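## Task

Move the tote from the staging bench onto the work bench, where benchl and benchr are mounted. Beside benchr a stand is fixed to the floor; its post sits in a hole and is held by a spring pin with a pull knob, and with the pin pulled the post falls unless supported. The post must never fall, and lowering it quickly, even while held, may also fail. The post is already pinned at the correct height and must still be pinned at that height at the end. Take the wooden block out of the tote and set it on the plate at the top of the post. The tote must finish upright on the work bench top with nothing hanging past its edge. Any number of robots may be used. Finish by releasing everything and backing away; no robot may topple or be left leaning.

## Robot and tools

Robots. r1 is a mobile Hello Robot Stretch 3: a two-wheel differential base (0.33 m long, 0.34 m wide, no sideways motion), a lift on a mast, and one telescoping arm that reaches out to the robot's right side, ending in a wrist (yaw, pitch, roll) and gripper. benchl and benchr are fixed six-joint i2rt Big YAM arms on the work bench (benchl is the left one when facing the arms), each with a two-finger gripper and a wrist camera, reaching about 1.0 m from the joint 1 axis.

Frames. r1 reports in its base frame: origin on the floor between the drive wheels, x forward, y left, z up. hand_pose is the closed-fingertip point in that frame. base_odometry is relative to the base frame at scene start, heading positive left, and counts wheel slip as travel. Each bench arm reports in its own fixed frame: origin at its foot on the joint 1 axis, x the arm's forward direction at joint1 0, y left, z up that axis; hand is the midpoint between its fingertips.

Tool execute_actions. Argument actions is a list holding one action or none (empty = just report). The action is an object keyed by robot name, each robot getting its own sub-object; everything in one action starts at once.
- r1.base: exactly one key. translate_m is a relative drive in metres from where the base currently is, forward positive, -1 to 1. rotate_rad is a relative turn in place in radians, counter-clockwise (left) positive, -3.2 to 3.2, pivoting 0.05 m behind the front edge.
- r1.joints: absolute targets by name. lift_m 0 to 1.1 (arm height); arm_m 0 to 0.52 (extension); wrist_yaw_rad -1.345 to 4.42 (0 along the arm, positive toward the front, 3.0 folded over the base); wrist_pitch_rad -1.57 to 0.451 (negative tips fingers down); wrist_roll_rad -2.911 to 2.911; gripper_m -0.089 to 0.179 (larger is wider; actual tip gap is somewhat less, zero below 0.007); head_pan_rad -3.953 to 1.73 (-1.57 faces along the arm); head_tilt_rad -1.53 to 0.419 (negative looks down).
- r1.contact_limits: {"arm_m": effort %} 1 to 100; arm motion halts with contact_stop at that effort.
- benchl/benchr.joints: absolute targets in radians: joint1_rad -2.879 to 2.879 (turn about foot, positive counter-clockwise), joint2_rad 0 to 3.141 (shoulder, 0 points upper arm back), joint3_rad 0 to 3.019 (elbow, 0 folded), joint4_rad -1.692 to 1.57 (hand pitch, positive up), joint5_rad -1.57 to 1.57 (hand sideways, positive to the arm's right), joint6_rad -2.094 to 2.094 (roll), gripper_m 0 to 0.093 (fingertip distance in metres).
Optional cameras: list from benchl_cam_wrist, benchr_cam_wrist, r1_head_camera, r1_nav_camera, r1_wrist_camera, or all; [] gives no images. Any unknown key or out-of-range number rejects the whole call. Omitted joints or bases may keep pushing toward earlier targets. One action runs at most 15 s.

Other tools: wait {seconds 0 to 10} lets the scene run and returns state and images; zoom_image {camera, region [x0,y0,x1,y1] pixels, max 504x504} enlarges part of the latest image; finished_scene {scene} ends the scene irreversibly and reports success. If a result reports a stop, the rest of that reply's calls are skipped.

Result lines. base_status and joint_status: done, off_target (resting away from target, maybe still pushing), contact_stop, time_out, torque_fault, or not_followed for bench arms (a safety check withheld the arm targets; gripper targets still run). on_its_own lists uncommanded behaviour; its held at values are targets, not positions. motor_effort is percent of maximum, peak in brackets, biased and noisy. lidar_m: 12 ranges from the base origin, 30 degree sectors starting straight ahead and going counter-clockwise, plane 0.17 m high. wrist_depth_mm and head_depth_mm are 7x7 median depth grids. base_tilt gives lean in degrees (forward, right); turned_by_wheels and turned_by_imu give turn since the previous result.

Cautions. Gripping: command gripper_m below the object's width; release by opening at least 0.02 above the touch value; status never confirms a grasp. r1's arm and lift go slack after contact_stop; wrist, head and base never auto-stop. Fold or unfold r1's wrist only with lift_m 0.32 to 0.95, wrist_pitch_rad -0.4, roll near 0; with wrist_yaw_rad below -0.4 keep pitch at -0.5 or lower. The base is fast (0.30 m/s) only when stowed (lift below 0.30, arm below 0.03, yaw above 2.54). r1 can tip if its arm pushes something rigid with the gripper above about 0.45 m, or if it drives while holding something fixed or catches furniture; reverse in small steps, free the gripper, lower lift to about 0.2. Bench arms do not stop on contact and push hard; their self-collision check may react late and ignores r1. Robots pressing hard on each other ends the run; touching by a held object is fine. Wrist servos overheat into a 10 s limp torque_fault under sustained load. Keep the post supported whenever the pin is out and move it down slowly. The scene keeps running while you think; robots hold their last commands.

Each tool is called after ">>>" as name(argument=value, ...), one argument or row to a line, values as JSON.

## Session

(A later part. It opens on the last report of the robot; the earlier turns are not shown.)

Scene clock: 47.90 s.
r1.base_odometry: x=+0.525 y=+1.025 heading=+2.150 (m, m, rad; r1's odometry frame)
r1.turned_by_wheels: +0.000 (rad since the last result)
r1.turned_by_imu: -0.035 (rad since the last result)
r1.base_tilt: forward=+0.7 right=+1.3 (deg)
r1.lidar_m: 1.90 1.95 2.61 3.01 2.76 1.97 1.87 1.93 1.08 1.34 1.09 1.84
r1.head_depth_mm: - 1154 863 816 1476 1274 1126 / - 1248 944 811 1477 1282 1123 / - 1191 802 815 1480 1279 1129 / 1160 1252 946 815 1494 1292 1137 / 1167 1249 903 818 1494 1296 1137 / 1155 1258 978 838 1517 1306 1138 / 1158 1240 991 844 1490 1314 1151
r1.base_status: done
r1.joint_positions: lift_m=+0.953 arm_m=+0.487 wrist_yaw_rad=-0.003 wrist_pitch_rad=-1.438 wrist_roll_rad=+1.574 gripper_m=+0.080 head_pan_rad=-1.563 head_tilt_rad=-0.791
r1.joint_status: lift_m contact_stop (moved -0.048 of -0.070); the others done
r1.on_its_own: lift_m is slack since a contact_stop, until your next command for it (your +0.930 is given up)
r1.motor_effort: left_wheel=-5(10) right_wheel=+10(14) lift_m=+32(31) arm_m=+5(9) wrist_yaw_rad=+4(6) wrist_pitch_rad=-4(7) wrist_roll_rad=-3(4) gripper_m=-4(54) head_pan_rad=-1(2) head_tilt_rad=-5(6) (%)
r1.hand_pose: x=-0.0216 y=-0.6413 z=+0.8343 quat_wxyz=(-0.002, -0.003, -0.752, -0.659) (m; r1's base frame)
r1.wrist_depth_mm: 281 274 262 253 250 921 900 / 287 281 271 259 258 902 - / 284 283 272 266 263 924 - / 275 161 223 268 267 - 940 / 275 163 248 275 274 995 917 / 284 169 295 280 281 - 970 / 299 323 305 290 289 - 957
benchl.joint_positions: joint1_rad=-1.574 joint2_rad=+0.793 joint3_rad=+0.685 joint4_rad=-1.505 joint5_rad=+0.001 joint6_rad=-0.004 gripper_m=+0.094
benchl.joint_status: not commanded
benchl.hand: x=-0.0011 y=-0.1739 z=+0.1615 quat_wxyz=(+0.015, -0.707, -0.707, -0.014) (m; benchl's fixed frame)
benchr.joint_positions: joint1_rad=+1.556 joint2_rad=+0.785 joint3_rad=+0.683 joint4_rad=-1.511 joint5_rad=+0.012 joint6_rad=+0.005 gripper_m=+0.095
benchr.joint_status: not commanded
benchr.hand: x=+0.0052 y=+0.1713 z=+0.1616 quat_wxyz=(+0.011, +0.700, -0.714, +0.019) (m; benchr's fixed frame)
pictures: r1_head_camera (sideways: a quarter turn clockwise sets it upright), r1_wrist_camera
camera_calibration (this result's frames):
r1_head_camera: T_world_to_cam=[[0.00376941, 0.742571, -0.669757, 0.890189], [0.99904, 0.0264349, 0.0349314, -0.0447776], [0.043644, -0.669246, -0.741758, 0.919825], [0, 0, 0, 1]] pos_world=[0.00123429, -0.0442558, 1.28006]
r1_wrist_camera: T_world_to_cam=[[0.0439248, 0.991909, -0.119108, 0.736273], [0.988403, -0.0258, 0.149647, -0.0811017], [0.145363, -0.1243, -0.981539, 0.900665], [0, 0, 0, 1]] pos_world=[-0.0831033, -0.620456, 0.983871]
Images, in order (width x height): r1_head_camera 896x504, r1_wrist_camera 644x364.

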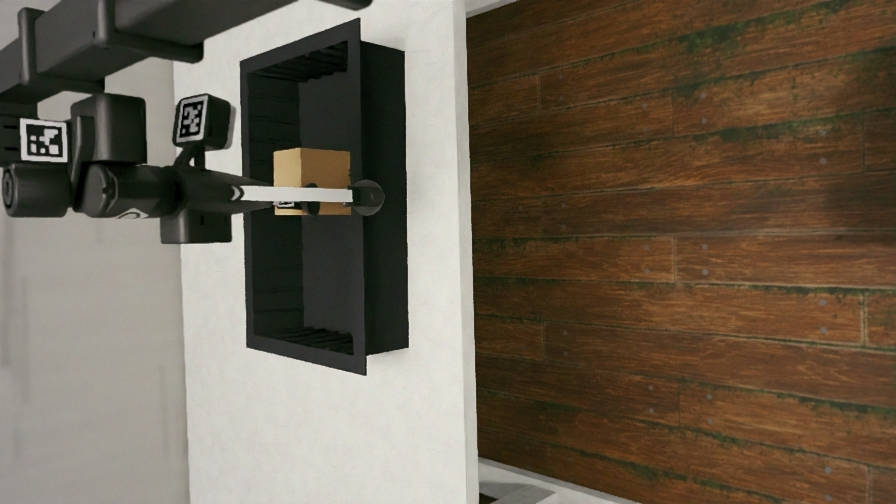

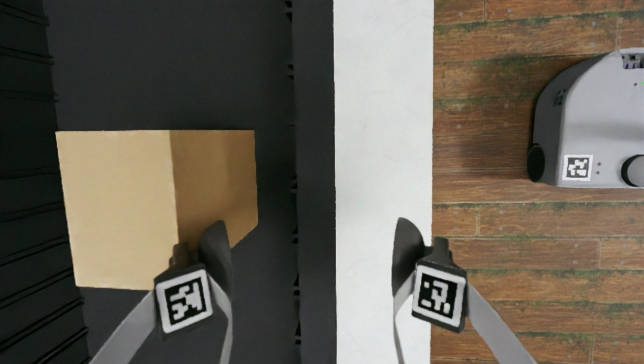

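>>> execute_actions(
  actions=[
    {"r1":{"joints":{"lift_m":0.99}}},
  ],
  cameras=[],
)

>>> execute_actions(
  actions=[
    {"r1":{"base":{"translate_m":0.055},"joints":{"arm_m":0.492,"gripper_m":0.065}}},
  ],
  cameras=["r1_head_camera","r1_wrist_camera"],
)

Scene clock: 50.80 s.
r1.base_odometry: x=+0.525 y=+1.025 heading=+2.150 (m, m, rad; r1's odometry frame)
r1.turned_by_wheels: +0.000 (rad since the last result)
r1.turned_by_imu: +0.000 (rad since the last result)
r1.base_tilt: forward=+0.6 right=+1.5 (deg)
r1.lidar_m: 1.90 1.95 2.61 3.09 2.74 1.96 1.87 1.92 1.08 1.34 1.10 1.84
r1.head_depth_mm: - 1219 879 811 1477 1270 1115 / 1199 1181 945 813 1479 1288 1124 / - 1156 793 817 1489 1291 1126 / 1160 1207 942 813 1500 1284 1133 / 1157 1252 902 821 1507 1296 1137 / 1161 1245 980 841 1500 1307 1142 / 1160 1248 984 843 1492 1301 1145
r1.base_status: not commanded
r1.joint_positions: lift_m=+0.990 arm_m=+0.487 wrist_yaw_rad=-0.003 wrist_pitch_rad=-1.444 wrist_roll_rad=+1.574 gripper_m=+0.080 head_pan_rad=-1.563 head_tilt_rad=-0.791
r1.joint_status: all done
r1.motor_effort: left_wheel=+1(5) right_wheel=+0(10) lift_m=+42(47) arm_m=+4(6) wrist_yaw_rad=+3(4) wrist_pitch_rad=-2(4) wrist_roll_rad=-3(3) gripper_m=+0(3) head_pan_rad=-1(1) head_tilt_rad=-6(5) (%)
r1.hand_pose: x=-0.0216 y=-0.6398 z=+0.8711 quat_wxyz=(-0.002, -0.002, -0.750, -0.661) (m; r1's base frame)
r1.wrist_depth_mm: 299 310 298 286 285 967 915 / 300 315 302 292 292 980 - / 303 196 284 298 300 983 - / 305 198 229 310 310 - 998 / 301 201 290 313 - - - / 302 351 331 324 323 - 990 / 300 356 343 330 333 - -
benchl.joint_positions: joint1_rad=-1.574 joint2_rad=+0.793 joint3_rad=+0.685 joint4_rad=-1.505 joint5_rad=+0.001 joint6_rad=-0.004 gripper_m=+0.094
benchl.joint_status: not commanded
benchl.hand: x=-0.0011 y=-0.1739 z=+0.1615 quat_wxyz=(+0.015, -0.707, -0.707, -0.014) (m; benchl's fixed frame)
benchr.joint_positions: joint1_rad=+1.556 joint2_rad=+0.785 joint3_rad=+0.683 joint4_rad=-1.511 joint5_rad=+0.012 joint6_rad=+0.005 gripper_m=+0.095
benchr.joint_status: not commanded
benchr.hand: x=+0.0052 y=+0.1713 z=+0.1616 quat_wxyz=(+0.011, +0.700, -0.714, +0.019) (m; benchr's fixed frame)
pictures: none
No camera images: the call's "cameras" was empty. Leave "cameras" out to get every camera's image.

Scene clock: 53.60 s.
r1.base_odometry: x=+0.494 y=+1.071 heading=+2.150 (m, m, rad; r1's odometry frame)
r1.turned_by_wheels: +0.000 (rad since the last result)
r1.turned_by_imu: +0.000 (rad since the last result)
r1.base_tilt: forward=+0.6 right=+1.5 (deg)
r1.lidar_m: 1.84 1.89 2.53 3.09 2.83 2.02 1.93 1.97 1.11 1.34 1.06 1.84
r1.head_depth_mm: - 1220 873 804 1467 1278 1119 / 1203 1186 800 812 1470 1279 1124 / - 1149 796 811 1483 1282 1134 / 1158 1209 946 817 1497 1285 1133 / 1161 1241 915 832 1504 1299 1143 / 1155 1242 979 839 1507 1300 1145 / 1153 1244 985 844 1489 1302 1148
r1.base_status: done
r1.joint_positions: lift_m=+0.990 arm_m=+0.492 wrist_yaw_rad=-0.003 wrist_pitch_rad=-1.444 wrist_roll_rad=+1.574 gripper_m=+0.065 head_pan_rad=-1.563 head_tilt_rad=-0.791
r1.joint_status: all done
r1.motor_effort: left_wheel=-1(4) right_wheel=+0(6) lift_m=+42(43) arm_m=+3(4) wrist_yaw_rad=+2(3) wrist_pitch_rad=-2(2) wrist_roll_rad=-3(2) gripper_m=-1(65) head_pan_rad=-2(1) head_tilt_rad=-5(5) (%)
r1.hand_pose: x=-0.0216 y=-0.6448 z=+0.8711 quat_wxyz=(-0.002, -0.002, -0.750, -0.661) (m; r1's base frame)
r1.wrist_depth_mm: 295 300 293 288 284 949 907 / 293 188 216 293 286 951 - / 294 193 215 302 299 980 - / 293 331 320 305 305 - 984 / 293 342 331 310 313 - - / 295 350 - 321 - - - / 288 322 300 315 329 - -
benchl.joint_positions: joint1_rad=-1.574 joint2_rad=+0.793 joint3_rad=+0.685 joint4_rad=-1.505 joint5_rad=+0.001 joint6_rad=-0.004 gripper_m=+0.094
benchl.joint_status: not commanded
benchl.hand: x=-0.0011 y=-0.1739 z=+0.1615 quat_wxyz=(+0.015, -0.707, -0.707, -0.014) (m; benchl's fixed frame)
benchr.joint_positions: joint1_rad=+1.556 joint2_rad=+0.785 joint3_rad=+0.683 joint4_rad=-1.511 joint5_rad=+0.012 joint6_rad=+0.005 gripper_m=+0.095
benchr.joint_status: not commanded
benchr.hand: x=+0.0052 y=+0.1713 z=+0.1616 quat_wxyz=(+0.011, +0.700, -0.714, +0.019) (m; benchr's fixed frame)
pictures: r1_head_camera (sideways: a quarter turn clockwise sets it upright), r1_wrist_camera
camera_calibration (this result's frames):
r1_head_camera: T_world_to_cam=[[0.00376941, 0.742571, -0.669757, 0.890189], [0.99904, 0.0264349, 0.0349314, -0.0447776], [0.043644, -0.669246, -0.741758, 0.919825], [0, 0, 0, 1]] pos_world=[0.00123429, -0.0442558, 1.28006]
r1_wrist_camera: T_world_to_cam=[[0.0432159, 0.992694, -0.112657, 0.738968], [0.988419, -0.0260639, 0.149497, -0.0867429], [0.145469, -0.117813, -0.982323, 0.94118], [0, 0, 0, 1]] pos_world=[-0.0831093, -0.624947, 1.02076]
Images, in order (width x height): r1_head_camera 896x504, r1_wrist_camera 644x364.

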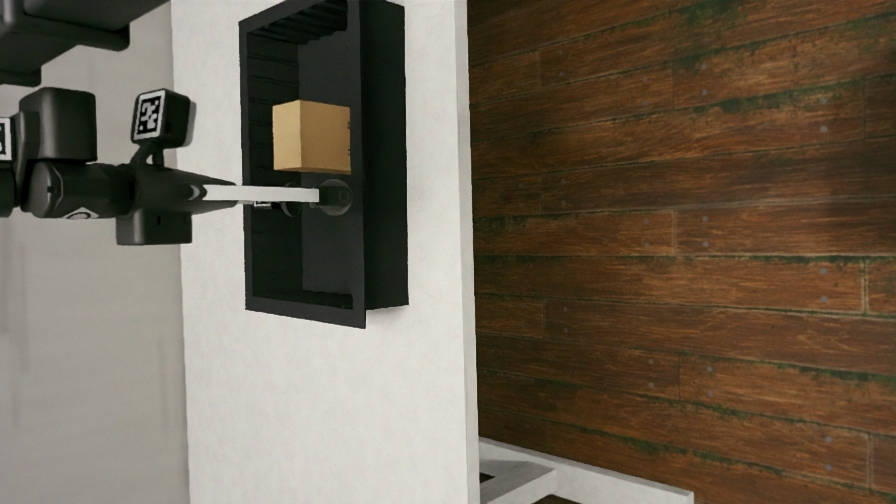

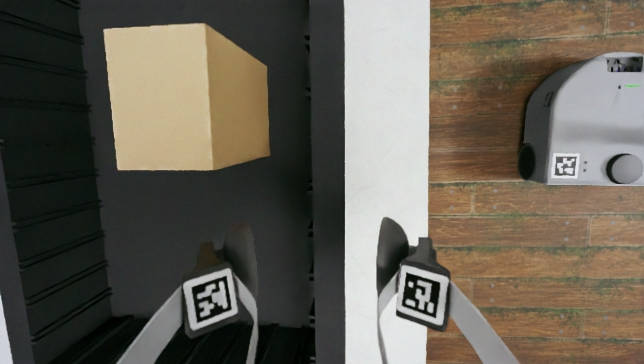

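>>> execute_actions(
  actions=[
    {"r1":{"base":{"translate_m":-0.02},"joints":{"lift_m":0.86}}},
  ],
  cameras=["r1_head_camera","r1_wrist_camera"],
)

Scene clock: 56.37 s.
r1.base_odometry: x=+0.505 y=+1.054 heading=+2.150 (m, m, rad; r1's odometry frame)
r1.turned_by_wheels: +0.000 (rad since the last result)
r1.turned_by_imu: +0.000 (rad since the last result)
r1.base_tilt: forward=+0.6 right=+1.4 (deg)
r1.lidar_m: 1.86 1.92 2.56 3.01 2.79 2.00 1.91 1.96 1.10 1.34 1.08 1.84
r1.head_depth_mm: 1159 1246 - 797 1451 1277 1121 / 1136 - 795 805 1479 1270 1125 / 1159 - 791 810 1495 1277 1130 / 1151 1246 938 810 1489 1295 1132 / 1156 1243 918 834 1513 1300 1145 / 1151 1244 975 839 1493 1294 1145 / 1159 1251 990 845 1476 1305 1146
r1.base_status: done
r1.joint_positions: lift_m=+0.861 arm_m=+0.492 wrist_yaw_rad=-0.003 wrist_pitch_rad=-1.446 wrist_roll_rad=+1.574 gripper_m=+0.065 head_pan_rad=-1.563 head_tilt_rad=-0.791
r1.joint_status: lift_m contact_stop (moved -0.128 of -0.130)
r1.on_its_own: lift_m is slack since a contact_stop, until your next command for it
r1.motor_effort: left_wheel=+0(2) right_wheel=+1(7) lift_m=+32(34) arm_m=+3(4) wrist_yaw_rad=+3(3) wrist_pitch_rad=-1(5) wrist_roll_rad=-3(3) gripper_m=-2(2) head_pan_rad=-1(2) head_tilt_rad=-5(5) (%)
r1.hand_pose: x=-0.0216 y=-0.6444 z=+0.7429 quat_wxyz=(-0.002, -0.002, -0.749, -0.662) (m; r1's base frame)
r1.wrist_depth_mm: 95 174 171 84 162 804 811 / 96 121 173 86 166 821 - / 96 121 172 88 169 880 - / 96 122 172 90 174 877 867 / 96 122 187 93 177 923 890 / 207 200 99 95 - 919 908 / 214 206 199 98 188 938 928
benchl.joint_positions: joint1_rad=-1.574 joint2_rad=+0.793 joint3_rad=+0.685 joint4_rad=-1.505 joint5_rad=+0.001 joint6_rad=-0.004 gripper_m=+0.094
benchl.joint_status: not commanded
benchl.hand: x=-0.0011 y=-0.1739 z=+0.1615 quat_wxyz=(+0.015, -0.707, -0.707, -0.014) (m; benchl's fixed frame)
benchr.joint_positions: joint1_rad=+1.556 joint2_rad=+0.785 joint3_rad=+0.683 joint4_rad=-1.511 joint5_rad=+0.012 joint6_rad=+0.005 gripper_m=+0.095
benchr.joint_status: not commanded
benchr.hand: x=+0.0052 y=+0.1713 z=+0.1616 quat_wxyz=(+0.011, +0.700, -0.714, +0.019) (m; benchr's fixed frame)
pictures: r1_head_camera (sideways: a quarter turn clockwise sets it upright), r1_wrist_camera
camera_calibration (this result's frames):
r1_head_camera: T_world_to_cam=[[0.00376932, 0.742571, -0.669757, 0.890189], [0.99904, 0.026435, 0.0349314, -0.0447776], [0.043644, -0.669246, -0.741758, 0.919825], [0, 0, 0, 1]] pos_world=[0.00123429, -0.0442558, 1.28006]
r1_wrist_camera: T_world_to_cam=[[0.0431147, 0.992894, -0.110917, 0.723009], [0.988421, -0.0262246, 0.149456, -0.0676491], [0.145485, -0.116077, -0.982527, 0.816602], [0, 0, 0, 1]] pos_world=[-0.08311, -0.624857, 0.892638]
Images, in order (width x height): r1_head_camera 896x504, r1_wrist_camera 644x364.

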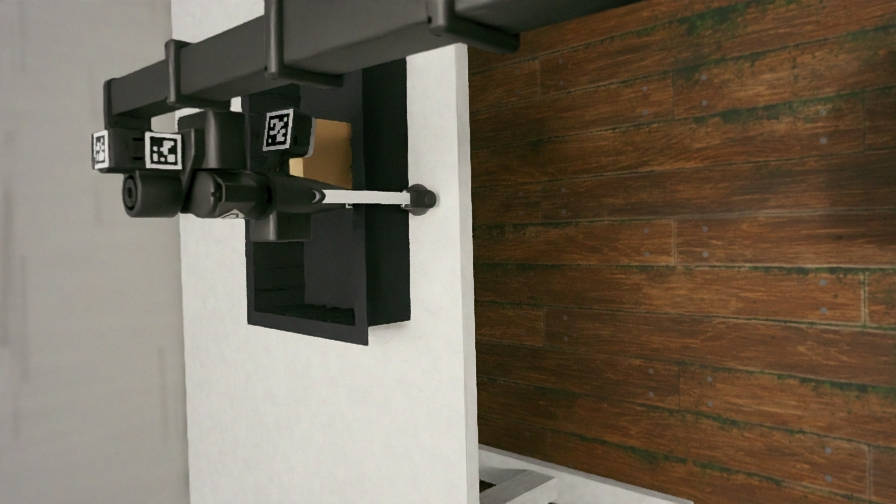

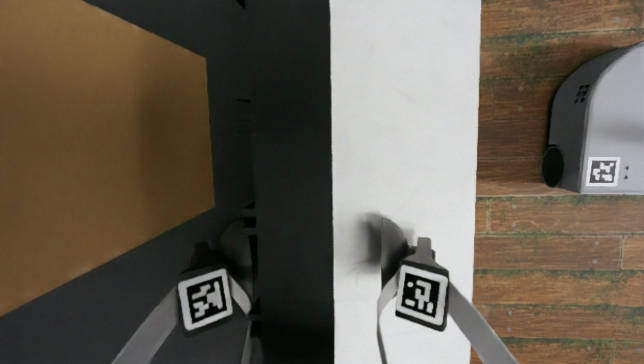

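>>> execute_actions(
  actions=[
    {"r1":{"joints":{"lift_m":0.872}}},
  ],
  cameras=[],
)

>>> execute_actions(
  actions=[
    {"r1":{"joints":{"gripper_m":-0.06}}},
  ],
  cameras=[],
)

>>> execute_actions(
  actions=[
    {"r1":{"joints":{"lift_m":0.95,"wrist_pitch_rad":-1.38}}},
  ],
  cameras=["r1_head_camera","r1_wrist_camera"],
)

Scene clock: 57.83 s.
r1.base_odometry: x=+0.505 y=+1.054 heading=+2.150 (m, m, rad; r1's odometry frame)
r1.turned_by_wheels: +0.000 (rad since the last result)
r1.turned_by_imu: +0.000 (rad since the last result)
r1.base_tilt: forward=+0.8 right=+1.3 (deg)
r1.lidar_m: 1.86 1.92 2.57 3.01 2.80 2.00 1.90 1.96 1.10 1.34 1.08 1.84
r1.head_depth_mm: 1160 1244 - 801 1469 1270 1122 / 1140 - 803 808 1476 1282 1128 / 1136 - 787 807 1485 1282 1123 / 1156 1243 931 813 1501 1285 1139 / 1154 1246 918 831 1505 1293 1138 / 1151 1243 979 840 1501 1309 1136 / 1155 1244 984 845 1485 1296 1148
r1.base_status: not commanded
r1.joint_positions: lift_m=+0.872 arm_m=+0.492 wrist_yaw_rad=-0.003 wrist_pitch_rad=-1.444 wrist_roll_rad=+1.574 gripper_m=+0.065 head_pan_rad=-1.563 head_tilt_rad=-0.791
r1.joint_status: all done
r1.motor_effort: left_wheel=+0(0) right_wheel=+0(1) lift_m=+42(45) arm_m=+3(3) wrist_yaw_rad=+3(3) wrist_pitch_rad=-2(3) wrist_roll_rad=-3(3) gripper_m=+0(2) head_pan_rad=-1(2) head_tilt_rad=-5(6) (%)
r1.hand_pose: x=-0.0216 y=-0.6450 z=+0.7531 quat_wxyz=(-0.002, -0.002, -0.750, -0.661) (m; r1's base frame)
r1.wrist_depth_mm: 95 181 180 93 170 841 822 / 96 120 181 95 175 862 - / 96 121 183 96 178 863 - / 96 121 188 98 182 888 861 / 96 122 198 101 186 885 887 / 218 210 - 104 - 943 910 / 224 221 209 107 197 985 917
benchl.joint_positions: joint1_rad=-1.574 joint2_rad=+0.793 joint3_rad=+0.685 joint4_rad=-1.505 joint5_rad=+0.001 joint6_rad=-0.004 gripper_m=+0.094
benchl.joint_status: not commanded
benchl.hand: x=-0.0011 y=-0.1739 z=+0.1615 quat_wxyz=(+0.015, -0.707, -0.707, -0.014) (m; benchl's fixed frame)
benchr.joint_positions: joint1_rad=+1.556 joint2_rad=+0.785 joint3_rad=+0.683 joint4_rad=-1.511 joint5_rad=+0.012 joint6_rad=+0.005 gripper_m=+0.095
benchr.joint_status: not commanded
benchr.hand: x=+0.0052 y=+0.1713 z=+0.1616 quat_wxyz=(+0.011, +0.700, -0.714, +0.019) (m; benchr's fixed frame)
pictures: none
No camera images: the call's "cameras" was empty. Leave "cameras" out to get every camera's image.

Scene clock: 59.57 s.
r1.base_odometry: x=+0.505 y=+1.054 heading=+2.150 (m, m, rad; r1's odometry frame)
r1.turned_by_wheels: +0.000 (rad since the last result)
r1.turned_by_imu: +0.000 (rad since the last result)
r1.base_tilt: forward=+0.6 right=+1.4 (deg)
r1.lidar_m: 1.86 1.91 2.57 3.00 2.79 2.00 1.91 1.95 1.10 1.34 1.08 1.84
r1.head_depth_mm: 1163 1253 - 804 1453 1261 1124 / 1140 - 798 802 1481 1270 1127 / 1142 - 784 807 1488 1288 1130 / 1155 1244 934 803 1495 1289 1132 / 1159 1248 920 828 1508 1296 1147 / 1163 1240 978 837 1516 1296 1145 / 1155 1244 990 845 1481 1306 1153
r1.base_status: not commanded
r1.joint_positions: lift_m=+0.872 arm_m=+0.492 wrist_yaw_rad=-0.001 wrist_pitch_rad=-1.436 wrist_roll_rad=+1.573 gripper_m=-0.058 head_pan_rad=-1.563 head_tilt_rad=-0.791
r1.joint_status: all done
r1.motor_effort: left_wheel=+0(0) right_wheel=+0(1) lift_m=+42(43) arm_m=+3(3) wrist_yaw_rad=+1(3) wrist_pitch_rad=-4(6) wrist_roll_rad=-2(3) gripper_m=-45(99) head_pan_rad=-1(2) head_tilt_rad=-5(5) (%)
r1.hand_pose: x=-0.0215 y=-0.6471 z=+0.7532 quat_wxyz=(-0.001, -0.001, -0.753, -0.658) (m; r1's base frame)
r1.wrist_depth_mm: 90 121 180 92 171 804 795 / 90 113 181 94 174 836 - / 90 114 184 96 179 850 - / 90 113 190 98 183 876 867 / 90 114 197 101 187 908 882 / 218 212 - 103 187 947 905 / 226 220 209 106 197 934 922
benchl.joint_positions: joint1_rad=-1.574 joint2_rad=+0.793 joint3_rad=+0.685 joint4_rad=-1.505 joint5_rad=+0.001 joint6_rad=-0.004 gripper_m=+0.094
benchl.joint_status: not commanded
benchl.hand: x=-0.0011 y=-0.1739 z=+0.1615 quat_wxyz=(+0.015, -0.707, -0.707, -0.014) (m; benchl's fixed frame)
benchr.joint_positions: joint1_rad=+1.556 joint2_rad=+0.785 joint3_rad=+0.683 joint4_rad=-1.511 joint5_rad=+0.012 joint6_rad=+0.005 gripper_m=+0.095
benchr.joint_status: not commanded
benchr.hand: x=+0.0052 y=+0.1713 z=+0.1616 quat_wxyz=(+0.011, +0.700, -0.714, +0.019) (m; benchr's fixed frame)
pictures: none
No camera images: the call's "cameras" was empty. Leave "cameras" out to get every camera's image.

Scene clock: 61.10 s.
r1.base_odometry: x=+0.505 y=+1.054 heading=+2.150 (m, m, rad; r1's odometry frame)
r1.turned_by_wheels: +0.000 (rad since the last result)
r1.turned_by_imu: +0.000 (rad since the last result)
r1.base_tilt: forward=+0.6 right=+1.3 (deg)
r1.lidar_m: 1.86 1.91 2.56 3.02 2.79 2.00 1.91 1.96 1.10 1.34 1.08 1.84
r1.head_depth_mm: - 1132 740 815 1457 1275 1121 / - 1239 745 815 1469 1276 1132 / - 1194 747 825 1485 1279 1134 / 1157 1249 762 826 1490 1298 1132 / 1158 1249 885 833 1494 1290 1131 / 1153 1246 981 839 1497 1299 1145 / 1161 1249 990 844 1482 1308 1150
r1.base_status: not commanded
r1.joint_positions: lift_m=+0.949 arm_m=+0.492 wrist_yaw_rad=+0.000 wrist_pitch_rad=-1.393 wrist_roll_rad=+1.573 gripper_m=-0.050 head_pan_rad=-1.563 head_tilt_rad=-0.791
r1.joint_status: all done
r1.on_its_own: gripper_m is held at -0.052, not at your -0.060, by its stall guard, which is still easing
r1.motor_effort: left_wheel=+0(0) right_wheel=+0(1) lift_m=+47(47) arm_m=+3(2) wrist_yaw_rad=+1(1) wrist_pitch_rad=+4(5) wrist_roll_rad=-2(2) gripper_m=-38(44) head_pan_rad=-2(2) head_tilt_rad=-5(6) (%)
r1.hand_pose: x=-0.0215 y=-0.6582 z=+0.8316 quat_wxyz=(-0.001, -0.001, -0.767, -0.642) (m; r1's base frame)
r1.wrist_depth_mm: 98 117 214 99 240 907 874 / 100 114 153 102 248 904 886 / 105 116 157 104 251 948 - / 109 117 159 106 254 962 921 / 117 123 240 108 263 954 904 / 255 297 268 110 266 980 961 / 260 304 256 115 278 - 959
benchl.joint_positions: joint1_rad=-1.574 joint2_rad=+0.793 joint3_rad=+0.685 joint4_rad=-1.505 joint5_rad=+0.001 joint6_rad=-0.004 gripper_m=+0.094
benchl.joint_status: not commanded
benchl.hand: x=-0.0011 y=-0.1739 z=+0.1615 quat_wxyz=(+0.015, -0.707, -0.707, -0.014) (m; benchl's fixed frame)
benchr.joint_positions: joint1_rad=+1.556 joint2_rad=+0.785 joint3_rad=+0.683 joint4_rad=-1.511 joint5_rad=+0.012 joint6_rad=+0.005 gripper_m=+0.095
benchr.joint_status: not commanded
benchr.hand: x=+0.0052 y=+0.1713 z=+0.1616 quat_wxyz=(+0.011, +0.700, -0.714, +0.019) (m; benchr's fixed frame)
pictures: r1_head_camera (sideways: a quarter turn clockwise sets it upright), r1_wrist_camera
camera_calibration (this result's frames):
r1_head_camera: T_world_to_cam=[[0.00376923, 0.742571, -0.669757, 0.890189], [0.99904, 0.0264351, 0.0349314, -0.0447776], [0.0436441, -0.669246, -0.741758, 0.919825], [0, 0, 0, 1]] pos_world=[0.0012343, -0.0442558, 1.28006]
r1_wrist_camera: T_world_to_cam=[[0.040142, 0.985656, -0.163922, 0.785776], [0.988512, -0.0152504, 0.150371, -0.0748203], [0.145715, -0.168075, -0.974945, 0.861663], [0, 0, 0, 1]] pos_world=[-0.0831388, -0.630822, 0.980131]
Images, in order (width x height): r1_head_camera 896x504, r1_wrist_camera 644x364.

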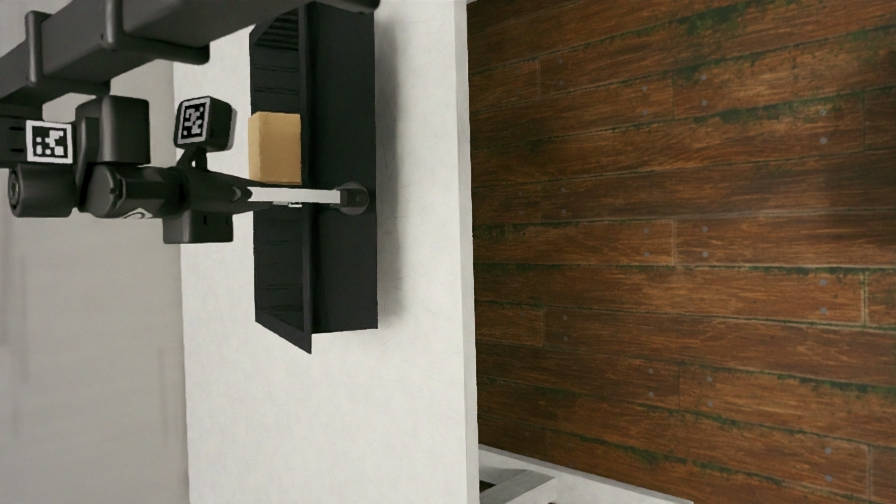

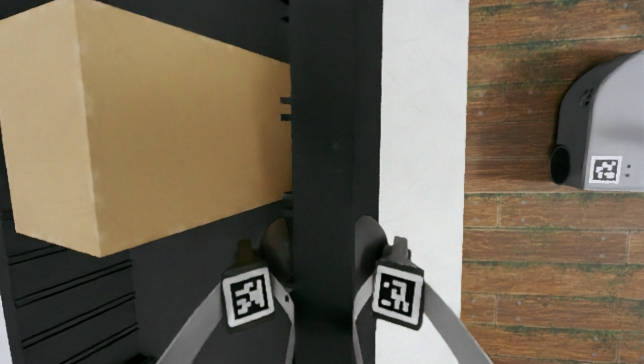

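>>> execute_actions(
  actions=[
    {"r1":{"joints":{"lift_m":0.875,"wrist_pitch_rad":-1.45}}},
  ],
  cameras=[],
)

>>> execute_actions(
  actions=[
    {"r1":{"joints":{"arm_m":0.42}}},
  ],
  cameras=[],
)

>>> execute_actions(
  actions=[
    {"r1":{"joints":{"gripper_m":0.06,"wrist_pitch_rad":-1.57,"arm_m":0.452,"lift_m":0.88}}},
  ],
  cameras=["r1_head_camera","r1_wrist_camera"],
)

Scene clock: 67.53 s.
r1.base_odometry: x=+0.505 y=+1.054 heading=+2.150 (m, m, rad; r1's odometry frame)
r1.turned_by_wheels: +0.000 (rad since the last result)
r1.turned_by_imu: -0.001 (rad since the last result)
r1.base_tilt: forward=+0.8 right=+1.1 (deg)
r1.lidar_m: 1.86 1.92 2.56 3.03 2.80 2.00 1.90 1.96 1.10 1.34 1.07 1.84
r1.head_depth_mm: 1162 1254 - 792 1470 1270 1122 / 1117 1143 784 795 1475 1287 1125 / 1133 - 781 806 1481 1282 1127 / 1160 1256 939 810 1506 1297 1133 / 1163 1252 898 828 1493 1287 1139 / 1152 1244 981 839 1513 1303 1142 / 1152 1251 984 846 1474 1307 1150
r1.base_status: not commanded
r1.joint_positions: lift_m=+0.883 arm_m=+0.492 wrist_yaw_rad=+0.000 wrist_pitch_rad=-1.455 wrist_roll_rad=+1.573 gripper_m=-0.023 head_pan_rad=-1.563 head_tilt_rad=-0.791
r1.joint_status: lift_m contact_stop (moved -0.067 of -0.074); the others done
r1.on_its_own: gripper_m is held at -0.024, not at your -0.060, by its stall guard, which is not easing now; lift_m is slack since a contact_stop, until your next command for it (your +0.875 is given up)
r1.motor_effort: left_wheel=+1(1) right_wheel=-1(3) lift_m=+32(39) arm_m=+2(2) wrist_yaw_rad=+1(1) wrist_pitch_rad=+1(5) wrist_roll_rad=-2(2) gripper_m=-24(29) head_pan_rad=-2(1) head_tilt_rad=-5(6) (%)
r1.hand_pose: x=-0.0215 y=-0.6422 z=+0.7643 quat_wxyz=(-0.001, -0.001, -0.747, -0.665) (m; r1's base frame)
r1.wrist_depth_mm: 88 110 192 104 183 876 831 / 88 111 191 106 187 860 - / 88 113 194 108 191 911 - / 89 114 199 112 196 903 863 / 90 123 212 114 200 919 897 / 230 224 218 117 203 929 926 / 239 232 221 121 212 - 943
benchl.joint_positions: joint1_rad=-1.574 joint2_rad=+0.793 joint3_rad=+0.685 joint4_rad=-1.505 joint5_rad=+0.001 joint6_rad=-0.004 gripper_m=+0.094
benchl.joint_status: not commanded
benchl.hand: x=-0.0011 y=-0.1739 z=+0.1615 quat_wxyz=(+0.015, -0.707, -0.707, -0.014) (m; benchl's fixed frame)
benchr.joint_positions: joint1_rad=+1.556 joint2_rad=+0.785 joint3_rad=+0.683 joint4_rad=-1.511 joint5_rad=+0.012 joint6_rad=+0.005 gripper_m=+0.095
benchr.joint_status: not commanded
benchr.hand: x=+0.0052 y=+0.1713 z=+0.1616 quat_wxyz=(+0.011, +0.700, -0.714, +0.019) (m; benchr's fixed frame)
pictures: none
No camera images: the call's "cameras" was empty. Leave "cameras" out to get every camera's image.

not run: a stop came earlier in this reply.

not run: a stop came earlier in this reply.

>>> execute_actions(
  actions=[
    {"r1":{"joints":{"arm_m":0.42,"lift_m":0.888}}},
  ],
  cameras=[],
)

>>> execute_actions(
  actions=[
    {"r1":{"joints":{"gripper_m":0.06,"wrist_pitch_rad":-1.57,"arm_m":0.452}}},
  ],
  cameras=["r1_head_camera","r1_wrist_camera"],
)

Scene clock: 72.43 s.
r1.base_odometry: x=+0.505 y=+1.054 heading=+2.150 (m, m, rad; r1's odometry frame)
r1.turned_by_wheels: +0.000 (rad since the last result)
r1.turned_by_imu: +0.000 (rad since the last result)
r1.base_tilt: forward=+0.7 right=+1.4 (deg)
r1.lidar_m: 1.87 1.92 2.56 3.02 2.80 1.99 1.91 1.96 1.10 1.34 1.08 1.84
r1.head_depth_mm: 1154 1246 - 777 1475 1273 1120 / 1134 - 891 767 1465 1276 1124 / 1156 - 757 779 1490 1285 1129 / 1165 1247 907 777 1494 1290 1128 / 1156 1244 890 784 1500 1289 1135 / 1153 1253 980 835 1504 1313 1139 / 1148 1249 991 842 1472 1303 1151
r1.base_status: not commanded
r1.joint_positions: lift_m=+0.887 arm_m=+0.420 wrist_yaw_rad=+0.000 wrist_pitch_rad=-1.445 wrist_roll_rad=+1.573 gripper_m=-0.023 head_pan_rad=-1.563 head_tilt_rad=-0.791
r1.joint_status: all done
r1.on_its_own: gripper_m is held at -0.024, not at your -0.060, by its stall guard, which is not easing now
r1.motor_effort: left_wheel=+0(1) right_wheel=+0(2) lift_m=+46(46) arm_m=-4(4) wrist_yaw_rad=+0(0) wrist_pitch_rad=-2(3) wrist_roll_rad=-2(2) gripper_m=-24(24) head_pan_rad=-1(2) head_tilt_rad=-5(5) (%)
r1.hand_pose: x=-0.0215 y=-0.5732 z=+0.7689 quat_wxyz=(-0.001, -0.001, -0.750, -0.662) (m; r1's base frame)
r1.wrist_depth_mm: 88 111 193 104 883 860 826 / 89 113 191 107 869 877 - / 90 114 192 109 914 903 - / 90 115 196 111 929 932 - / 91 123 215 114 920 909 901 / 236 228 220 117 989 948 898 / 243 236 223 121 993 974 967
benchl.joint_positions: joint1_rad=-1.574 joint2_rad=+0.793 joint3_rad=+0.685 joint4_rad=-1.505 joint5_rad=+0.001 joint6_rad=-0.004 gripper_m=+0.094
benchl.joint_status: not commanded
benchl.hand: x=-0.0011 y=-0.1739 z=+0.1615 quat_wxyz=(+0.015, -0.707, -0.707, -0.014) (m; benchl's fixed frame)
benchr.joint_positions: joint1_rad=+1.556 joint2_rad=+0.785 joint3_rad=+0.683 joint4_rad=-1.511 joint5_rad=+0.012 joint6_rad=+0.005 gripper_m=+0.095
benchr.joint_status: not commanded
benchr.hand: x=+0.0052 y=+0.1713 z=+0.1616 quat_wxyz=(+0.011, +0.700, -0.714, +0.019) (m; benchr's fixed frame)
pictures: none
No camera images: the call's "cameras" was empty. Leave "cameras" out to get every camera's image.

Scene clock: 73.77 s.
r1.base_odometry: x=+0.505 y=+1.054 heading=+2.150 (m, m, rad; r1's odometry frame)
r1.turned_by_wheels: +0.000 (rad since the last result)
r1.turned_by_imu: +0.000 (rad since the last result)
r1.base_tilt: forward=+0.6 right=+1.3 (deg)
r1.lidar_m: 1.86 1.91 2.56 3.02 2.80 1.99 1.90 1.96 1.10 1.34 1.07 1.84
r1.head_depth_mm: 1160 - - 783 1464 1271 1119 / 1132 - 866 775 1467 1281 1131 / 1136 - 753 781 1481 1288 1131 / 1154 1252 907 781 1493 1283 1138 / 1158 1253 908 786 1489 1296 1143 / 1154 1244 979 836 1513 1293 1146 / 1155 1246 987 841 1487 1306 1150
r1.base_status: not commanded
r1.joint_positions: lift_m=+0.888 arm_m=+0.452 wrist_yaw_rad=+0.000 wrist_pitch_rad=-1.568 wrist_roll_rad=+1.573 gripper_m=+0.060 head_pan_rad=-1.563 head_tilt_rad=-0.791
r1.joint_status: all done
r1.motor_effort: left_wheel=+1(1) right_wheel=-1(1) lift_m=+43(46) arm_m=+4(4) wrist_yaw_rad=+0(0) wrist_pitch_rad=-1(7) wrist_roll_rad=-2(2) gripper_m=+1(97) head_pan_rad=-2(2) head_tilt_rad=-6(5) (%)
r1.hand_pose: x=-0.0215 y=-0.5729 z=+0.7700 quat_wxyz=(-0.001, -0.001, -0.708, -0.707) (m; r1's base frame)
r1.wrist_depth_mm: - 96 191 109 894 882 936 / - 97 192 112 917 902 - / - 97 198 115 943 - - / - 99 202 117 944 948 986 / - 99 209 119 - 997 - / 215 214 - 122 - - 988 / 218 218 219 127 - - -
benchl.joint_positions: joint1_rad=-1.574 joint2_rad=+0.793 joint3_rad=+0.685 joint4_rad=-1.505 joint5_rad=+0.001 joint6_rad=-0.004 gripper_m=+0.094
benchl.joint_status: not commanded
benchl.hand: x=-0.0011 y=-0.1739 z=+0.1615 quat_wxyz=(+0.015, -0.707, -0.707, -0.014) (m; benchl's fixed frame)
benchr.joint_positions: joint1_rad=+1.556 joint2_rad=+0.785 joint3_rad=+0.683 joint4_rad=-1.511 joint5_rad=+0.012 joint6_rad=+0.005 gripper_m=+0.095
benchr.joint_status: not commanded
benchr.hand: x=+0.0052 y=+0.1713 z=+0.1616 quat_wxyz=(+0.011, +0.700, -0.714, +0.019) (m; benchr's fixed frame)
pictures: r1_head_camera (sideways: a quarter turn clockwise sets it upright), r1_wrist_camera
camera_calibration (this result's frames):
r1_head_camera: T_world_to_cam=[[0.0037693, 0.742574, -0.669754, 0.890185], [0.99904, 0.0264348, 0.0349315, -0.0447777], [0.043644, -0.669242, -0.741761, 0.919829], [0, 0, 0, 1]] pos_world=[0.00123429, -0.0442557, 1.28006]
r1_wrist_camera: T_world_to_cam=[[0.0400503, 0.999138, 0.0108998, 0.564741], [0.988508, -0.0412108, 0.145445, -0.0753473], [0.145769, 0.00494938, -0.989306, 0.926111], [0, 0, 0, 1]] pos_world=[-0.0831352, -0.571943, 0.921011]
Images, in order (width x height): r1_head_camera 896x504, r1_wrist_camera 644x364.

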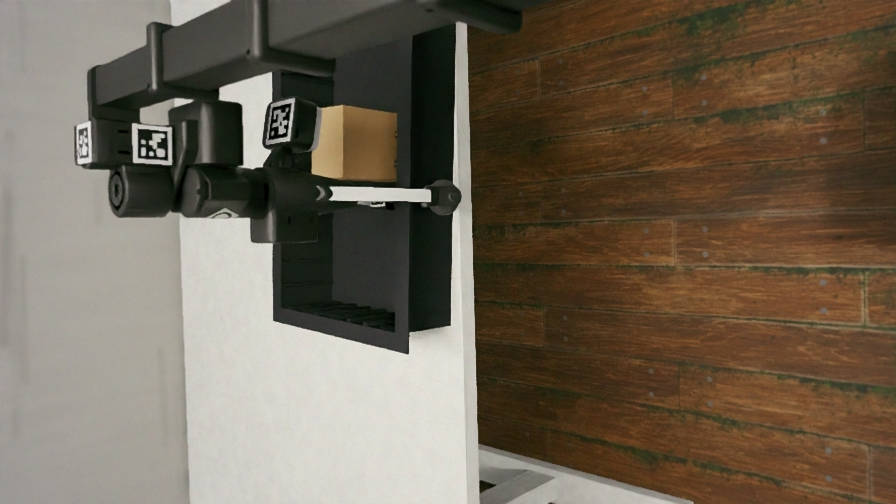

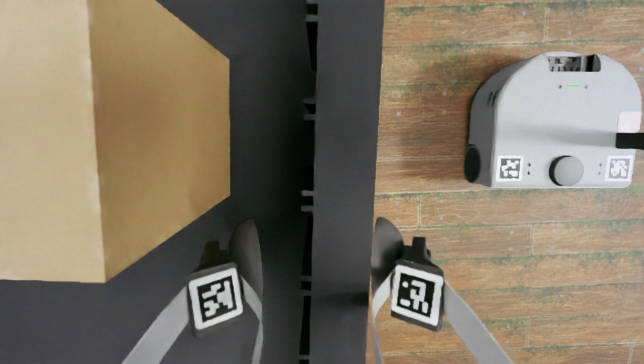

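>>> execute_actions(
  actions=[
    {"r1":{"joints":{"lift_m":0.872,"arm_m":0.445}}},
  ],
  cameras=[],
)

>>> execute_actions(
  actions=[
    {"r1":{"joints":{"gripper_m":-0.03}}},
  ],
  cameras=[],
)

>>> execute_actions(
  actions=[
    {"r1":{"joints":{"lift_m":0.97}}},
  ],
  cameras=["r1_head_camera","r1_wrist_camera"],
)

Scene clock: 76.30 s.
r1.base_odometry: x=+0.505 y=+1.054 heading=+2.150 (m, m, rad; r1's odometry frame)
r1.turned_by_wheels: +0.000 (rad since the last result)
r1.turned_by_imu: +0.000 (rad since the last result)
r1.base_tilt: forward=+0.8 right=+1.2 (deg)
r1.lidar_m: 1.86 1.91 2.56 3.02 2.80 1.99 1.91 1.96 1.10 1.34 1.08 1.84
r1.head_depth_mm: 1154 1251 - 781 1436 1266 1121 / 1134 - 868 778 1489 1277 1125 / 1156 - 755 778 1492 1288 1133 / 1150 1250 903 779 1491 1290 1143 / 1157 1251 907 790 1501 1296 1138 / 1160 1245 980 837 1510 1301 1144 / 1155 1240 989 844 1478 1304 1146
r1.base_status: not commanded
r1.joint_positions: lift_m=+0.872 arm_m=+0.445 wrist_yaw_rad=+0.000 wrist_pitch_rad=-1.568 wrist_roll_rad=+1.573 gripper_m=+0.060 head_pan_rad=-1.563 head_tilt_rad=-0.791
r1.joint_status: all done
r1.motor_effort: left_wheel=+0(0) right_wheel=-1(1) lift_m=+22(34) arm_m=-4(4) wrist_yaw_rad=+0(0) wrist_pitch_rad=-1(1) wrist_roll_rad=-2(2) gripper_m=+0(0) head_pan_rad=-1(2) head_tilt_rad=-5(6) (%)
r1.hand_pose: x=-0.0215 y=-0.5666 z=+0.7548 quat_wxyz=(-0.001, -0.001, -0.708, -0.706) (m; r1's base frame)
r1.wrist_depth_mm: - 107 174 94 902 873 905 / - 108 179 96 910 909 - / - 109 184 98 943 - - / - 110 187 100 955 973 940 / - 112 192 103 979 999 989 / 196 197 - 105 - - - / 201 202 203 109 - - -
benchl.joint_positions: joint1_rad=-1.574 joint2_rad=+0.793 joint3_rad=+0.685 joint4_rad=-1.505 joint5_rad=+0.001 joint6_rad=-0.004 gripper_m=+0.094
benchl.joint_status: not commanded
benchl.hand: x=-0.0011 y=-0.1739 z=+0.1615 quat_wxyz=(+0.015, -0.707, -0.707, -0.014) (m; benchl's fixed frame)
benchr.joint_positions: joint1_rad=+1.556 joint2_rad=+0.785 joint3_rad=+0.683 joint4_rad=-1.511 joint5_rad=+0.012 joint6_rad=+0.005 gripper_m=+0.095
benchr.joint_status: not commanded
benchr.hand: x=+0.0052 y=+0.1713 z=+0.1616 quat_wxyz=(+0.011, +0.700, -0.714, +0.019) (m; benchr's fixed frame)
pictures: none
No camera images: the call's "cameras" was empty. Leave "cameras" out to get every camera's image.

Scene clock: 77.67 s.
r1.base_odometry: x=+0.505 y=+1.054 heading=+2.150 (m, m, rad; r1's odometry frame)
r1.turned_by_wheels: +0.000 (rad since the last result)
r1.turned_by_imu: +0.000 (rad since the last result)
r1.base_tilt: forward=+0.6 right=+1.4 (deg)
r1.lidar_m: 1.86 1.92 2.55 3.02 2.80 1.99 1.91 1.96 1.10 1.34 1.08 1.84
r1.head_depth_mm: 1158 1246 - 779 1438 1280 1125 / 1137 - 869 778 1479 1274 1123 / 1156 - 753 778 1481 1290 1127 / 1150 1253 908 776 1486 1280 1133 / 1167 1247 906 790 1496 1297 1146 / 1151 1242 981 839 1509 1305 1136 / 1158 1245 983 845 1484 1312 1150
r1.base_status: not commanded
r1.joint_positions: lift_m=+0.872 arm_m=+0.445 wrist_yaw_rad=+0.000 wrist_pitch_rad=-1.568 wrist_roll_rad=+1.573 gripper_m=-0.028 head_pan_rad=-1.563 head_tilt_rad=-0.791
r1.joint_status: all done
r1.motor_effort: left_wheel=+0(0) right_wheel=-1(1) lift_m=+22(22) arm_m=-4(3) wrist_yaw_rad=+1(0) wrist_pitch_rad=-1(1) wrist_roll_rad=-2(2) gripper_m=-30(99) head_pan_rad=-2(1) head_tilt_rad=-6(6) (%)
r1.hand_pose: x=-0.0215 y=-0.5666 z=+0.7548 quat_wxyz=(-0.001, -0.001, -0.708, -0.706) (m; r1's base frame)
r1.wrist_depth_mm: - 107 174 93 893 880 923 / - 108 178 95 942 924 - / - 109 182 98 909 - - / - 110 187 100 975 983 946 / - 112 192 103 990 997 960 / 198 195 - 105 985 - - / 202 202 203 109 998 997 -
benchl.joint_positions: joint1_rad=-1.574 joint2_rad=+0.793 joint3_rad=+0.685 joint4_rad=-1.505 joint5_rad=+0.001 joint6_rad=-0.004 gripper_m=+0.094
benchl.joint_status: not commanded
benchl.hand: x=-0.0011 y=-0.1739 z=+0.1615 quat_wxyz=(+0.015, -0.707, -0.707, -0.014) (m; benchl's fixed frame)
benchr.joint_positions: joint1_rad=+1.556 joint2_rad=+0.785 joint3_rad=+0.683 joint4_rad=-1.511 joint5_rad=+0.012 joint6_rad=+0.005 gripper_m=+0.095
benchr.joint_status: not commanded
benchr.hand: x=+0.0052 y=+0.1713 z=+0.1616 quat_wxyz=(+0.011, +0.700, -0.714, +0.019) (m; benchr's fixed frame)
pictures: none
No camera images: the call's "cameras" was empty. Leave "cameras" out to get every camera's image.

Scene clock: 79.40 s.
r1.base_odometry: x=+0.505 y=+1.054 heading=+2.150 (m, m, rad; r1's odometry frame)
r1.turned_by_wheels: +0.000 (rad since the last result)
r1.turned_by_imu: +0.000 (rad since the last result)
r1.base_tilt: forward=+0.7 right=+1.3 (deg)
r1.lidar_m: 1.86 1.92 2.56 3.01 2.79 2.00 1.91 1.96 1.10 1.34 1.07 1.84
r1.head_depth_mm: - 1169 817 779 1465 1269 1121 / - 1276 692 779 1472 1275 1121 / - - 692 778 1494 1281 1130 / 1156 1243 879 804 1490 1286 1137 / 1158 1251 871 816 1500 1293 1140 / 1159 1242 984 840 1516 1298 1138 / 1160 1248 991 843 1482 1299 1155
r1.base_status: not commanded
r1.joint_positions: lift_m=+0.969 arm_m=+0.445 wrist_yaw_rad=+0.000 wrist_pitch_rad=-1.551 wrist_roll_rad=+1.573 gripper_m=-0.022 head_pan_rad=-1.563 head_tilt_rad=-0.791
r1.joint_status: all done
r1.on_its_own: gripper_m is held at -0.023, not at your -0.030, by its stall guard, which is not easing now
r1.motor_effort: left_wheel=+1(1) right_wheel=-1(1) lift_m=+46(49) arm_m=-3(4) wrist_yaw_rad=+0(1) wrist_pitch_rad=-6(6) wrist_roll_rad=-2(2) gripper_m=-25(31) head_pan_rad=-2(2) head_tilt_rad=-6(6) (%)
r1.hand_pose: x=-0.0215 y=-0.5710 z=+0.8515 quat_wxyz=(-0.001, -0.001, -0.714, -0.700) (m; r1's base frame)
r1.wrist_depth_mm: 95 112 209 100 - 972 990 / 97 113 156 102 - 972 976 / 99 115 159 104 - - - / 102 118 163 107 - - - / 108 128 237 108 - - - / 261 284 255 110 - - - / 265 298 246 115 - - -
benchl.joint_positions: joint1_rad=-1.574 joint2_rad=+0.793 joint3_rad=+0.685 joint4_rad=-1.505 joint5_rad=+0.001 joint6_rad=-0.004 gripper_m=+0.094
benchl.joint_status: not commanded
benchl.hand: x=-0.0011 y=-0.1739 z=+0.1615 quat_wxyz=(+0.015, -0.707, -0.707, -0.014) (m; benchl's fixed frame)
benchr.joint_positions: joint1_rad=+1.556 joint2_rad=+0.785 joint3_rad=+0.683 joint4_rad=-1.511 joint5_rad=+0.012 joint6_rad=+0.005 gripper_m=+0.095
benchr.joint_status: not commanded
benchr.hand: x=+0.0052 y=+0.1713 z=+0.1616 quat_wxyz=(+0.011, +0.700, -0.714, +0.019) (m; benchr's fixed frame)
pictures: r1_head_camera (sideways: a quarter turn clockwise sets it upright), r1_wrist_camera
camera_calibration (this result's frames):
r1_head_camera: T_world_to_cam=[[0.0037693, 0.742574, -0.669754, 0.890185], [0.99904, 0.0264348, 0.0349315, -0.0447777], [0.043644, -0.669243, -0.741761, 0.919829], [0, 0, 0, 1]] pos_world=[0.00123429, -0.0442557, 1.28006]
r1_wrist_camera: T_world_to_cam=[[0.0400365, 0.999175, -0.00686145, 0.577083], [0.988509, -0.0386054, 0.146152, -0.0862326], [0.145767, -0.012634, -0.989238, 0.996614], [0, 0, 0, 1]] pos_world=[-0.0831358, -0.567345, 1.00245]
Images, in order (width x height): r1_head_camera 896x504, r1_wrist_camera 644x364.

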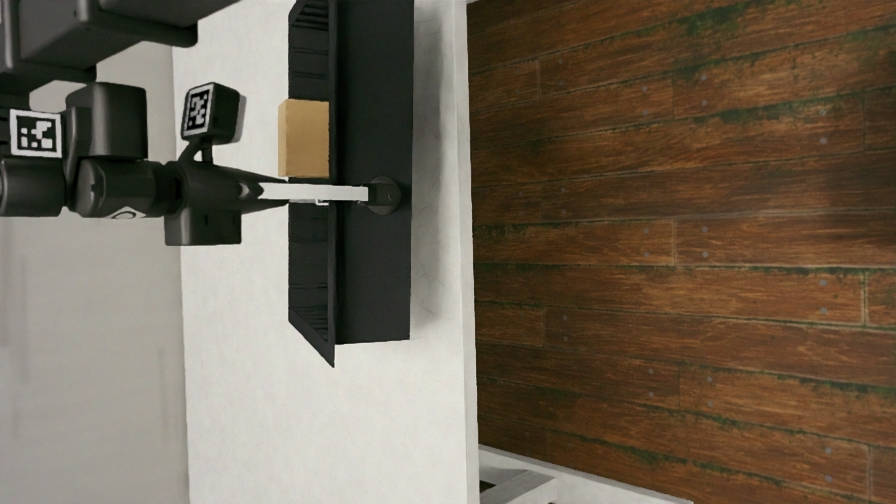

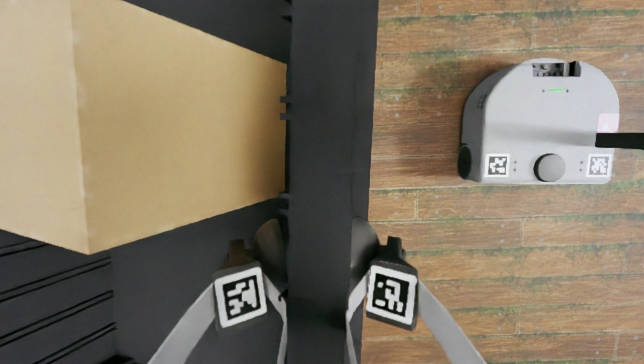

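>>> execute_actions(
  actions=[
    {"r1":{"joints":{"lift_m":1.03,"head_tilt_rad":-0.65,"head_pan_rad":-1.45}}},
  ],
  cameras=["r1_head_camera","r1_wrist_camera","r1_nav_camera"],
)

Scene clock: 82.37 s.
r1.base_odometry: x=+0.505 y=+1.054 heading=+2.150 (m, m, rad; r1's odometry frame)
r1.turned_by_wheels: +0.000 (rad since the last result)
r1.turned_by_imu: +0.000 (rad since the last result)
r1.base_tilt: forward=+0.7 right=+1.3 (deg)
r1.lidar_m: 1.86 1.91 2.56 3.01 2.80 2.00 1.91 1.96 1.10 1.34 1.08 1.84
r1.head_depth_mm: - 1236 1145 619 795 1374 1185 / 1078 - 1152 630 1520 1378 1181 / 1123 1236 1211 643 1519 1380 1187 / 1124 1257 1226 656 1535 1393 1187 / 1144 1281 1234 927 1534 1380 1195 / 1152 1293 1246 933 1587 1387 1194 / 1169 1312 1255 938 1463 1388 1201
r1.base_status: not commanded
r1.joint_positions: lift_m=+1.029 arm_m=+0.445 wrist_yaw_rad=+0.000 wrist_pitch_rad=-1.578 wrist_roll_rad=+1.572 gripper_m=-0.022 head_pan_rad=-1.457 head_tilt_rad=-0.654
r1.joint_status: all done
r1.on_its_own: gripper_m is held at -0.023, not at your -0.030, by its stall guard, which is not easing now
r1.motor_effort: left_wheel=+0(2) right_wheel=+0(9) lift_m=+47(49) arm_m=-2(3) wrist_yaw_rad=-1(0) wrist_pitch_rad=+2(6) wrist_roll_rad=-1(2) gripper_m=-19(24) head_pan_rad=+2(11) head_tilt_rad=+3(21) (%)
r1.hand_pose: x=-0.0215 y=-0.5638 z=+0.9121 quat_wxyz=(+0.000, -0.001, -0.704, -0.710) (m; r1's base frame)
r1.wrist_depth_mm: 257 301 273 132 - - - / 254 234 243 132 - - - / 255 230 244 131 - - - / 264 303 259 134 - - - / 268 315 274 132 - - - / 270 311 290 133 - - - / 276 311 267 138 - - -
benchl.joint_positions: joint1_rad=-1.574 joint2_rad=+0.793 joint3_rad=+0.685 joint4_rad=-1.505 joint5_rad=+0.001 joint6_rad=-0.004 gripper_m=+0.094
benchl.joint_status: not commanded
benchl.hand: x=-0.0011 y=-0.1739 z=+0.1615 quat_wxyz=(+0.015, -0.707, -0.707, -0.014) (m; benchl's fixed frame)
benchr.joint_positions: joint1_rad=+1.556 joint2_rad=+0.785 joint3_rad=+0.683 joint4_rad=-1.511 joint5_rad=+0.012 joint6_rad=+0.005 gripper_m=+0.095
benchr.joint_status: not commanded
benchr.hand: x=+0.0052 y=+0.1713 z=+0.1616 quat_wxyz=(+0.011, +0.700, -0.714, +0.019) (m; benchr's fixed frame)
pictures: r1_head_camera (sideways: a quarter turn clockwise sets it upright), r1_nav_camera (sideways: a quarter turn counterclockwise sets it upright), r1_wrist_camera
camera_calibration (this result's frames):
r1_head_camera: T_world_to_cam=[[-0.0640315, 0.640916, -0.764936, 1.01464], [0.990042, 0.13709, 0.0319886, -0.0408975], [0.125367, -0.75527, -0.643312, 0.791284], [0, 0, 0, 1]] pos_world=[0.00625849, -0.0470612, 1.28649]
r1_nav_camera: T_world_to_cam=[[0.0367187, -0.635599, 0.771146, -0.963499], [-0.994967, -0.0952443, -0.0311267, 0.098989], [0.0932313, -0.766122, -0.635898, 0.78228], [0, 0, 0, 1]] pos_world=[0.0609362, -0.00364904, 1.24353]
r1_wrist_camera: T_world_to_cam=[[0.0386104, 0.999038, 0.0207699, 0.545022], [0.988567, -0.0412211, 0.14504, -0.0952582], [0.145757, 0.0149324, -0.989208, 1.07216], [0, 0, 0, 1]] pos_world=[-0.083149, -0.564435, 1.06308]
Images, in order (width x height): r1_head_camera 896x504, r1_nav_camera 672x504, r1_wrist_camera 644x364.

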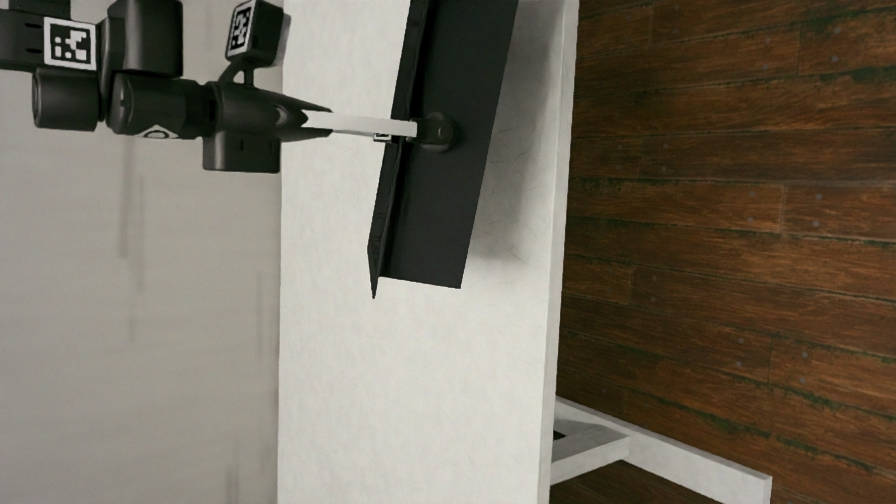

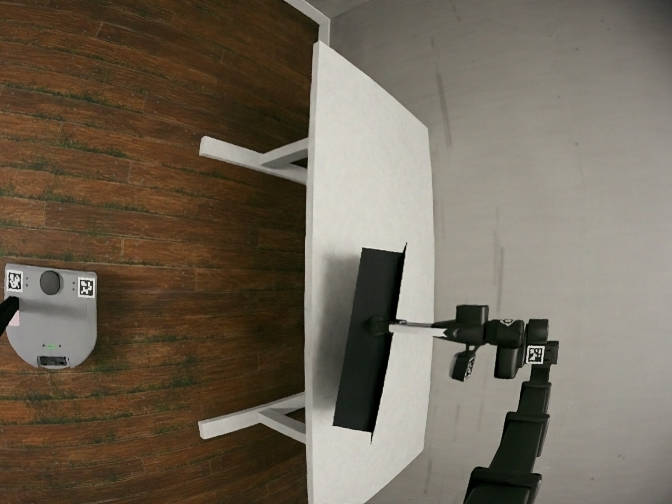

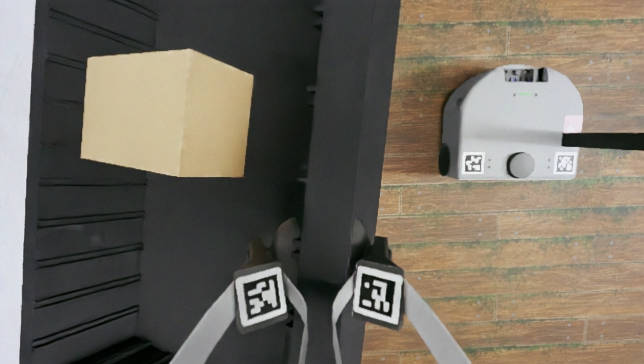

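>>> execute_actions(
  actions=[
    {"r1":{"joints":{"lift_m":0.93,"head_tilt_rad":-0.791,"head_pan_rad":-1.563}}},
  ],
  cameras=["r1_head_camera","r1_wrist_camera"],
)

Scene clock: 84.50 s.
r1.base_odometry: x=+0.505 y=+1.054 heading=+2.150 (m, m, rad; r1's odometry frame)
r1.turned_by_wheels: +0.000 (rad since the last result)
r1.turned_by_imu: +0.000 (rad since the last result)
r1.base_tilt: forward=+0.6 right=+1.3 (deg)
r1.lidar_m: 1.86 1.91 2.56 3.01 2.80 2.00 1.91 1.96 1.10 1.34 1.08 1.84
r1.head_depth_mm: 1113 - 874 746 1476 1285 1130 / 1110 1206 860 728 1504 1292 1129 / 1110 - 892 757 1495 1294 1136 / 1148 1249 906 770 1498 1299 1148 / 1150 1245 957 801 1504 1292 1137 / 1158 1260 994 852 1529 1310 1141 / 1157 1258 998 854 1483 1315 1152
r1.base_status: not commanded
r1.joint_positions: lift_m=+0.930 arm_m=+0.445 wrist_yaw_rad=-0.002 wrist_pitch_rad=-1.573 wrist_roll_rad=+1.572 gripper_m=-0.022 head_pan_rad=-1.556 head_tilt_rad=-0.781
r1.joint_status: all done
r1.on_its_own: gripper_m is held at -0.023, not at your -0.030, by its stall guard, which is not easing now
r1.motor_effort: left_wheel=+0(2) right_wheel=+0(2) lift_m=+23(43) arm_m=-1(2) wrist_yaw_rad=+1(2) wrist_pitch_rad=+1(3) wrist_roll_rad=-2(1) gripper_m=-19(19) head_pan_rad=-1(9) head_tilt_rad=-6(24) (%)
r1.hand_pose: x=-0.0215 y=-0.5653 z=+0.8128 quat_wxyz=(-0.001, -0.001, -0.706, -0.708) (m; r1's base frame)
r1.wrist_depth_mm: 161 203 212 203 960 967 944 / 165 184 216 208 982 967 950 / 168 190 220 127 976 - - / 238 233 224 131 - - - / 244 238 231 133 - - - / 251 246 236 135 - - - / 257 251 241 188 - - -
benchl.joint_positions: joint1_rad=-1.574 joint2_rad=+0.793 joint3_rad=+0.685 joint4_rad=-1.505 joint5_rad=+0.001 joint6_rad=-0.004 gripper_m=+0.094
benchl.joint_status: not commanded
benchl.hand: x=-0.0011 y=-0.1739 z=+0.1615 quat_wxyz=(+0.015, -0.707, -0.707, -0.014) (m; benchl's fixed frame)
benchr.joint_positions: joint1_rad=+1.556 joint2_rad=+0.785 joint3_rad=+0.683 joint4_rad=-1.511 joint5_rad=+0.012 joint6_rad=+0.005 gripper_m=+0.095
benchr.joint_status: not commanded
benchr.hand: x=+0.0052 y=+0.1713 z=+0.1616 quat_wxyz=(+0.011, +0.700, -0.714, +0.019) (m; benchr's fixed frame)
pictures: r1_head_camera (sideways: a quarter turn clockwise sets it upright), r1_wrist_camera
camera_calibration (this result's frames):
r1_head_camera: T_world_to_cam=[[-0.00179895, 0.735626, -0.677386, 0.900164], [0.998804, 0.0344247, 0.034732, -0.044517], [0.0488686, -0.676513, -0.734808, 0.910754], [0, 0, 0, 1]] pos_world=[0.00157581, -0.0445145, 1.28053]
r1_wrist_camera: T_world_to_cam=[[0.0406115, 0.99906, 0.0151474, 0.553145], [0.988484, -0.0423841, 0.145272, -0.081818], [0.145777, 0.0090733, -0.989276, 0.97074], [0, 0, 0, 1]] pos_world=[-0.0831, -0.564901, 0.963836]
Images, in order (width x height): r1_head_camera 896x504, r1_wrist_camera 644x364.

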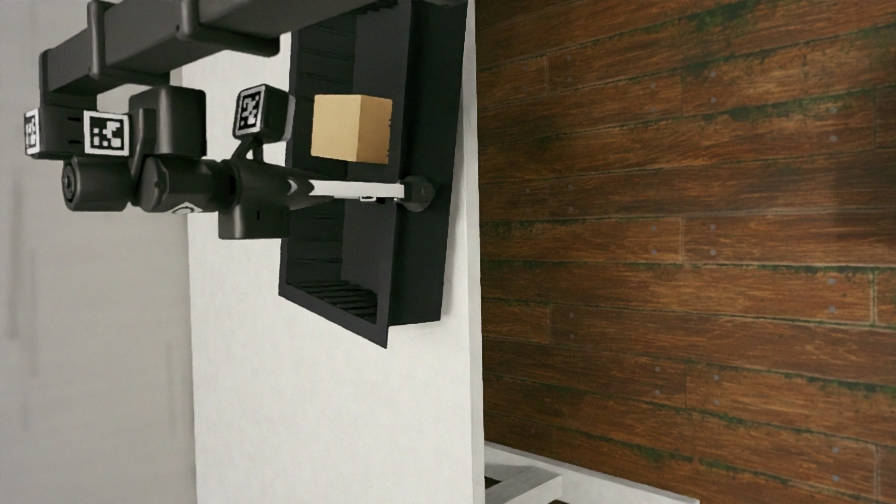

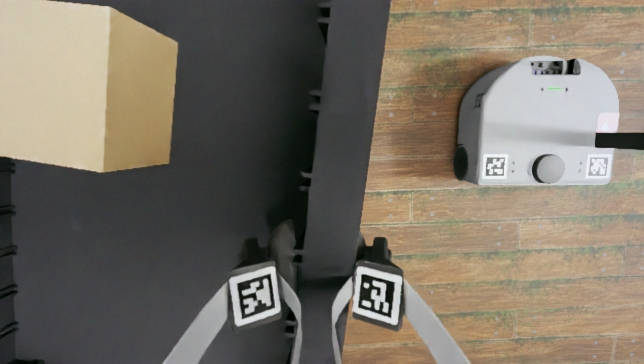

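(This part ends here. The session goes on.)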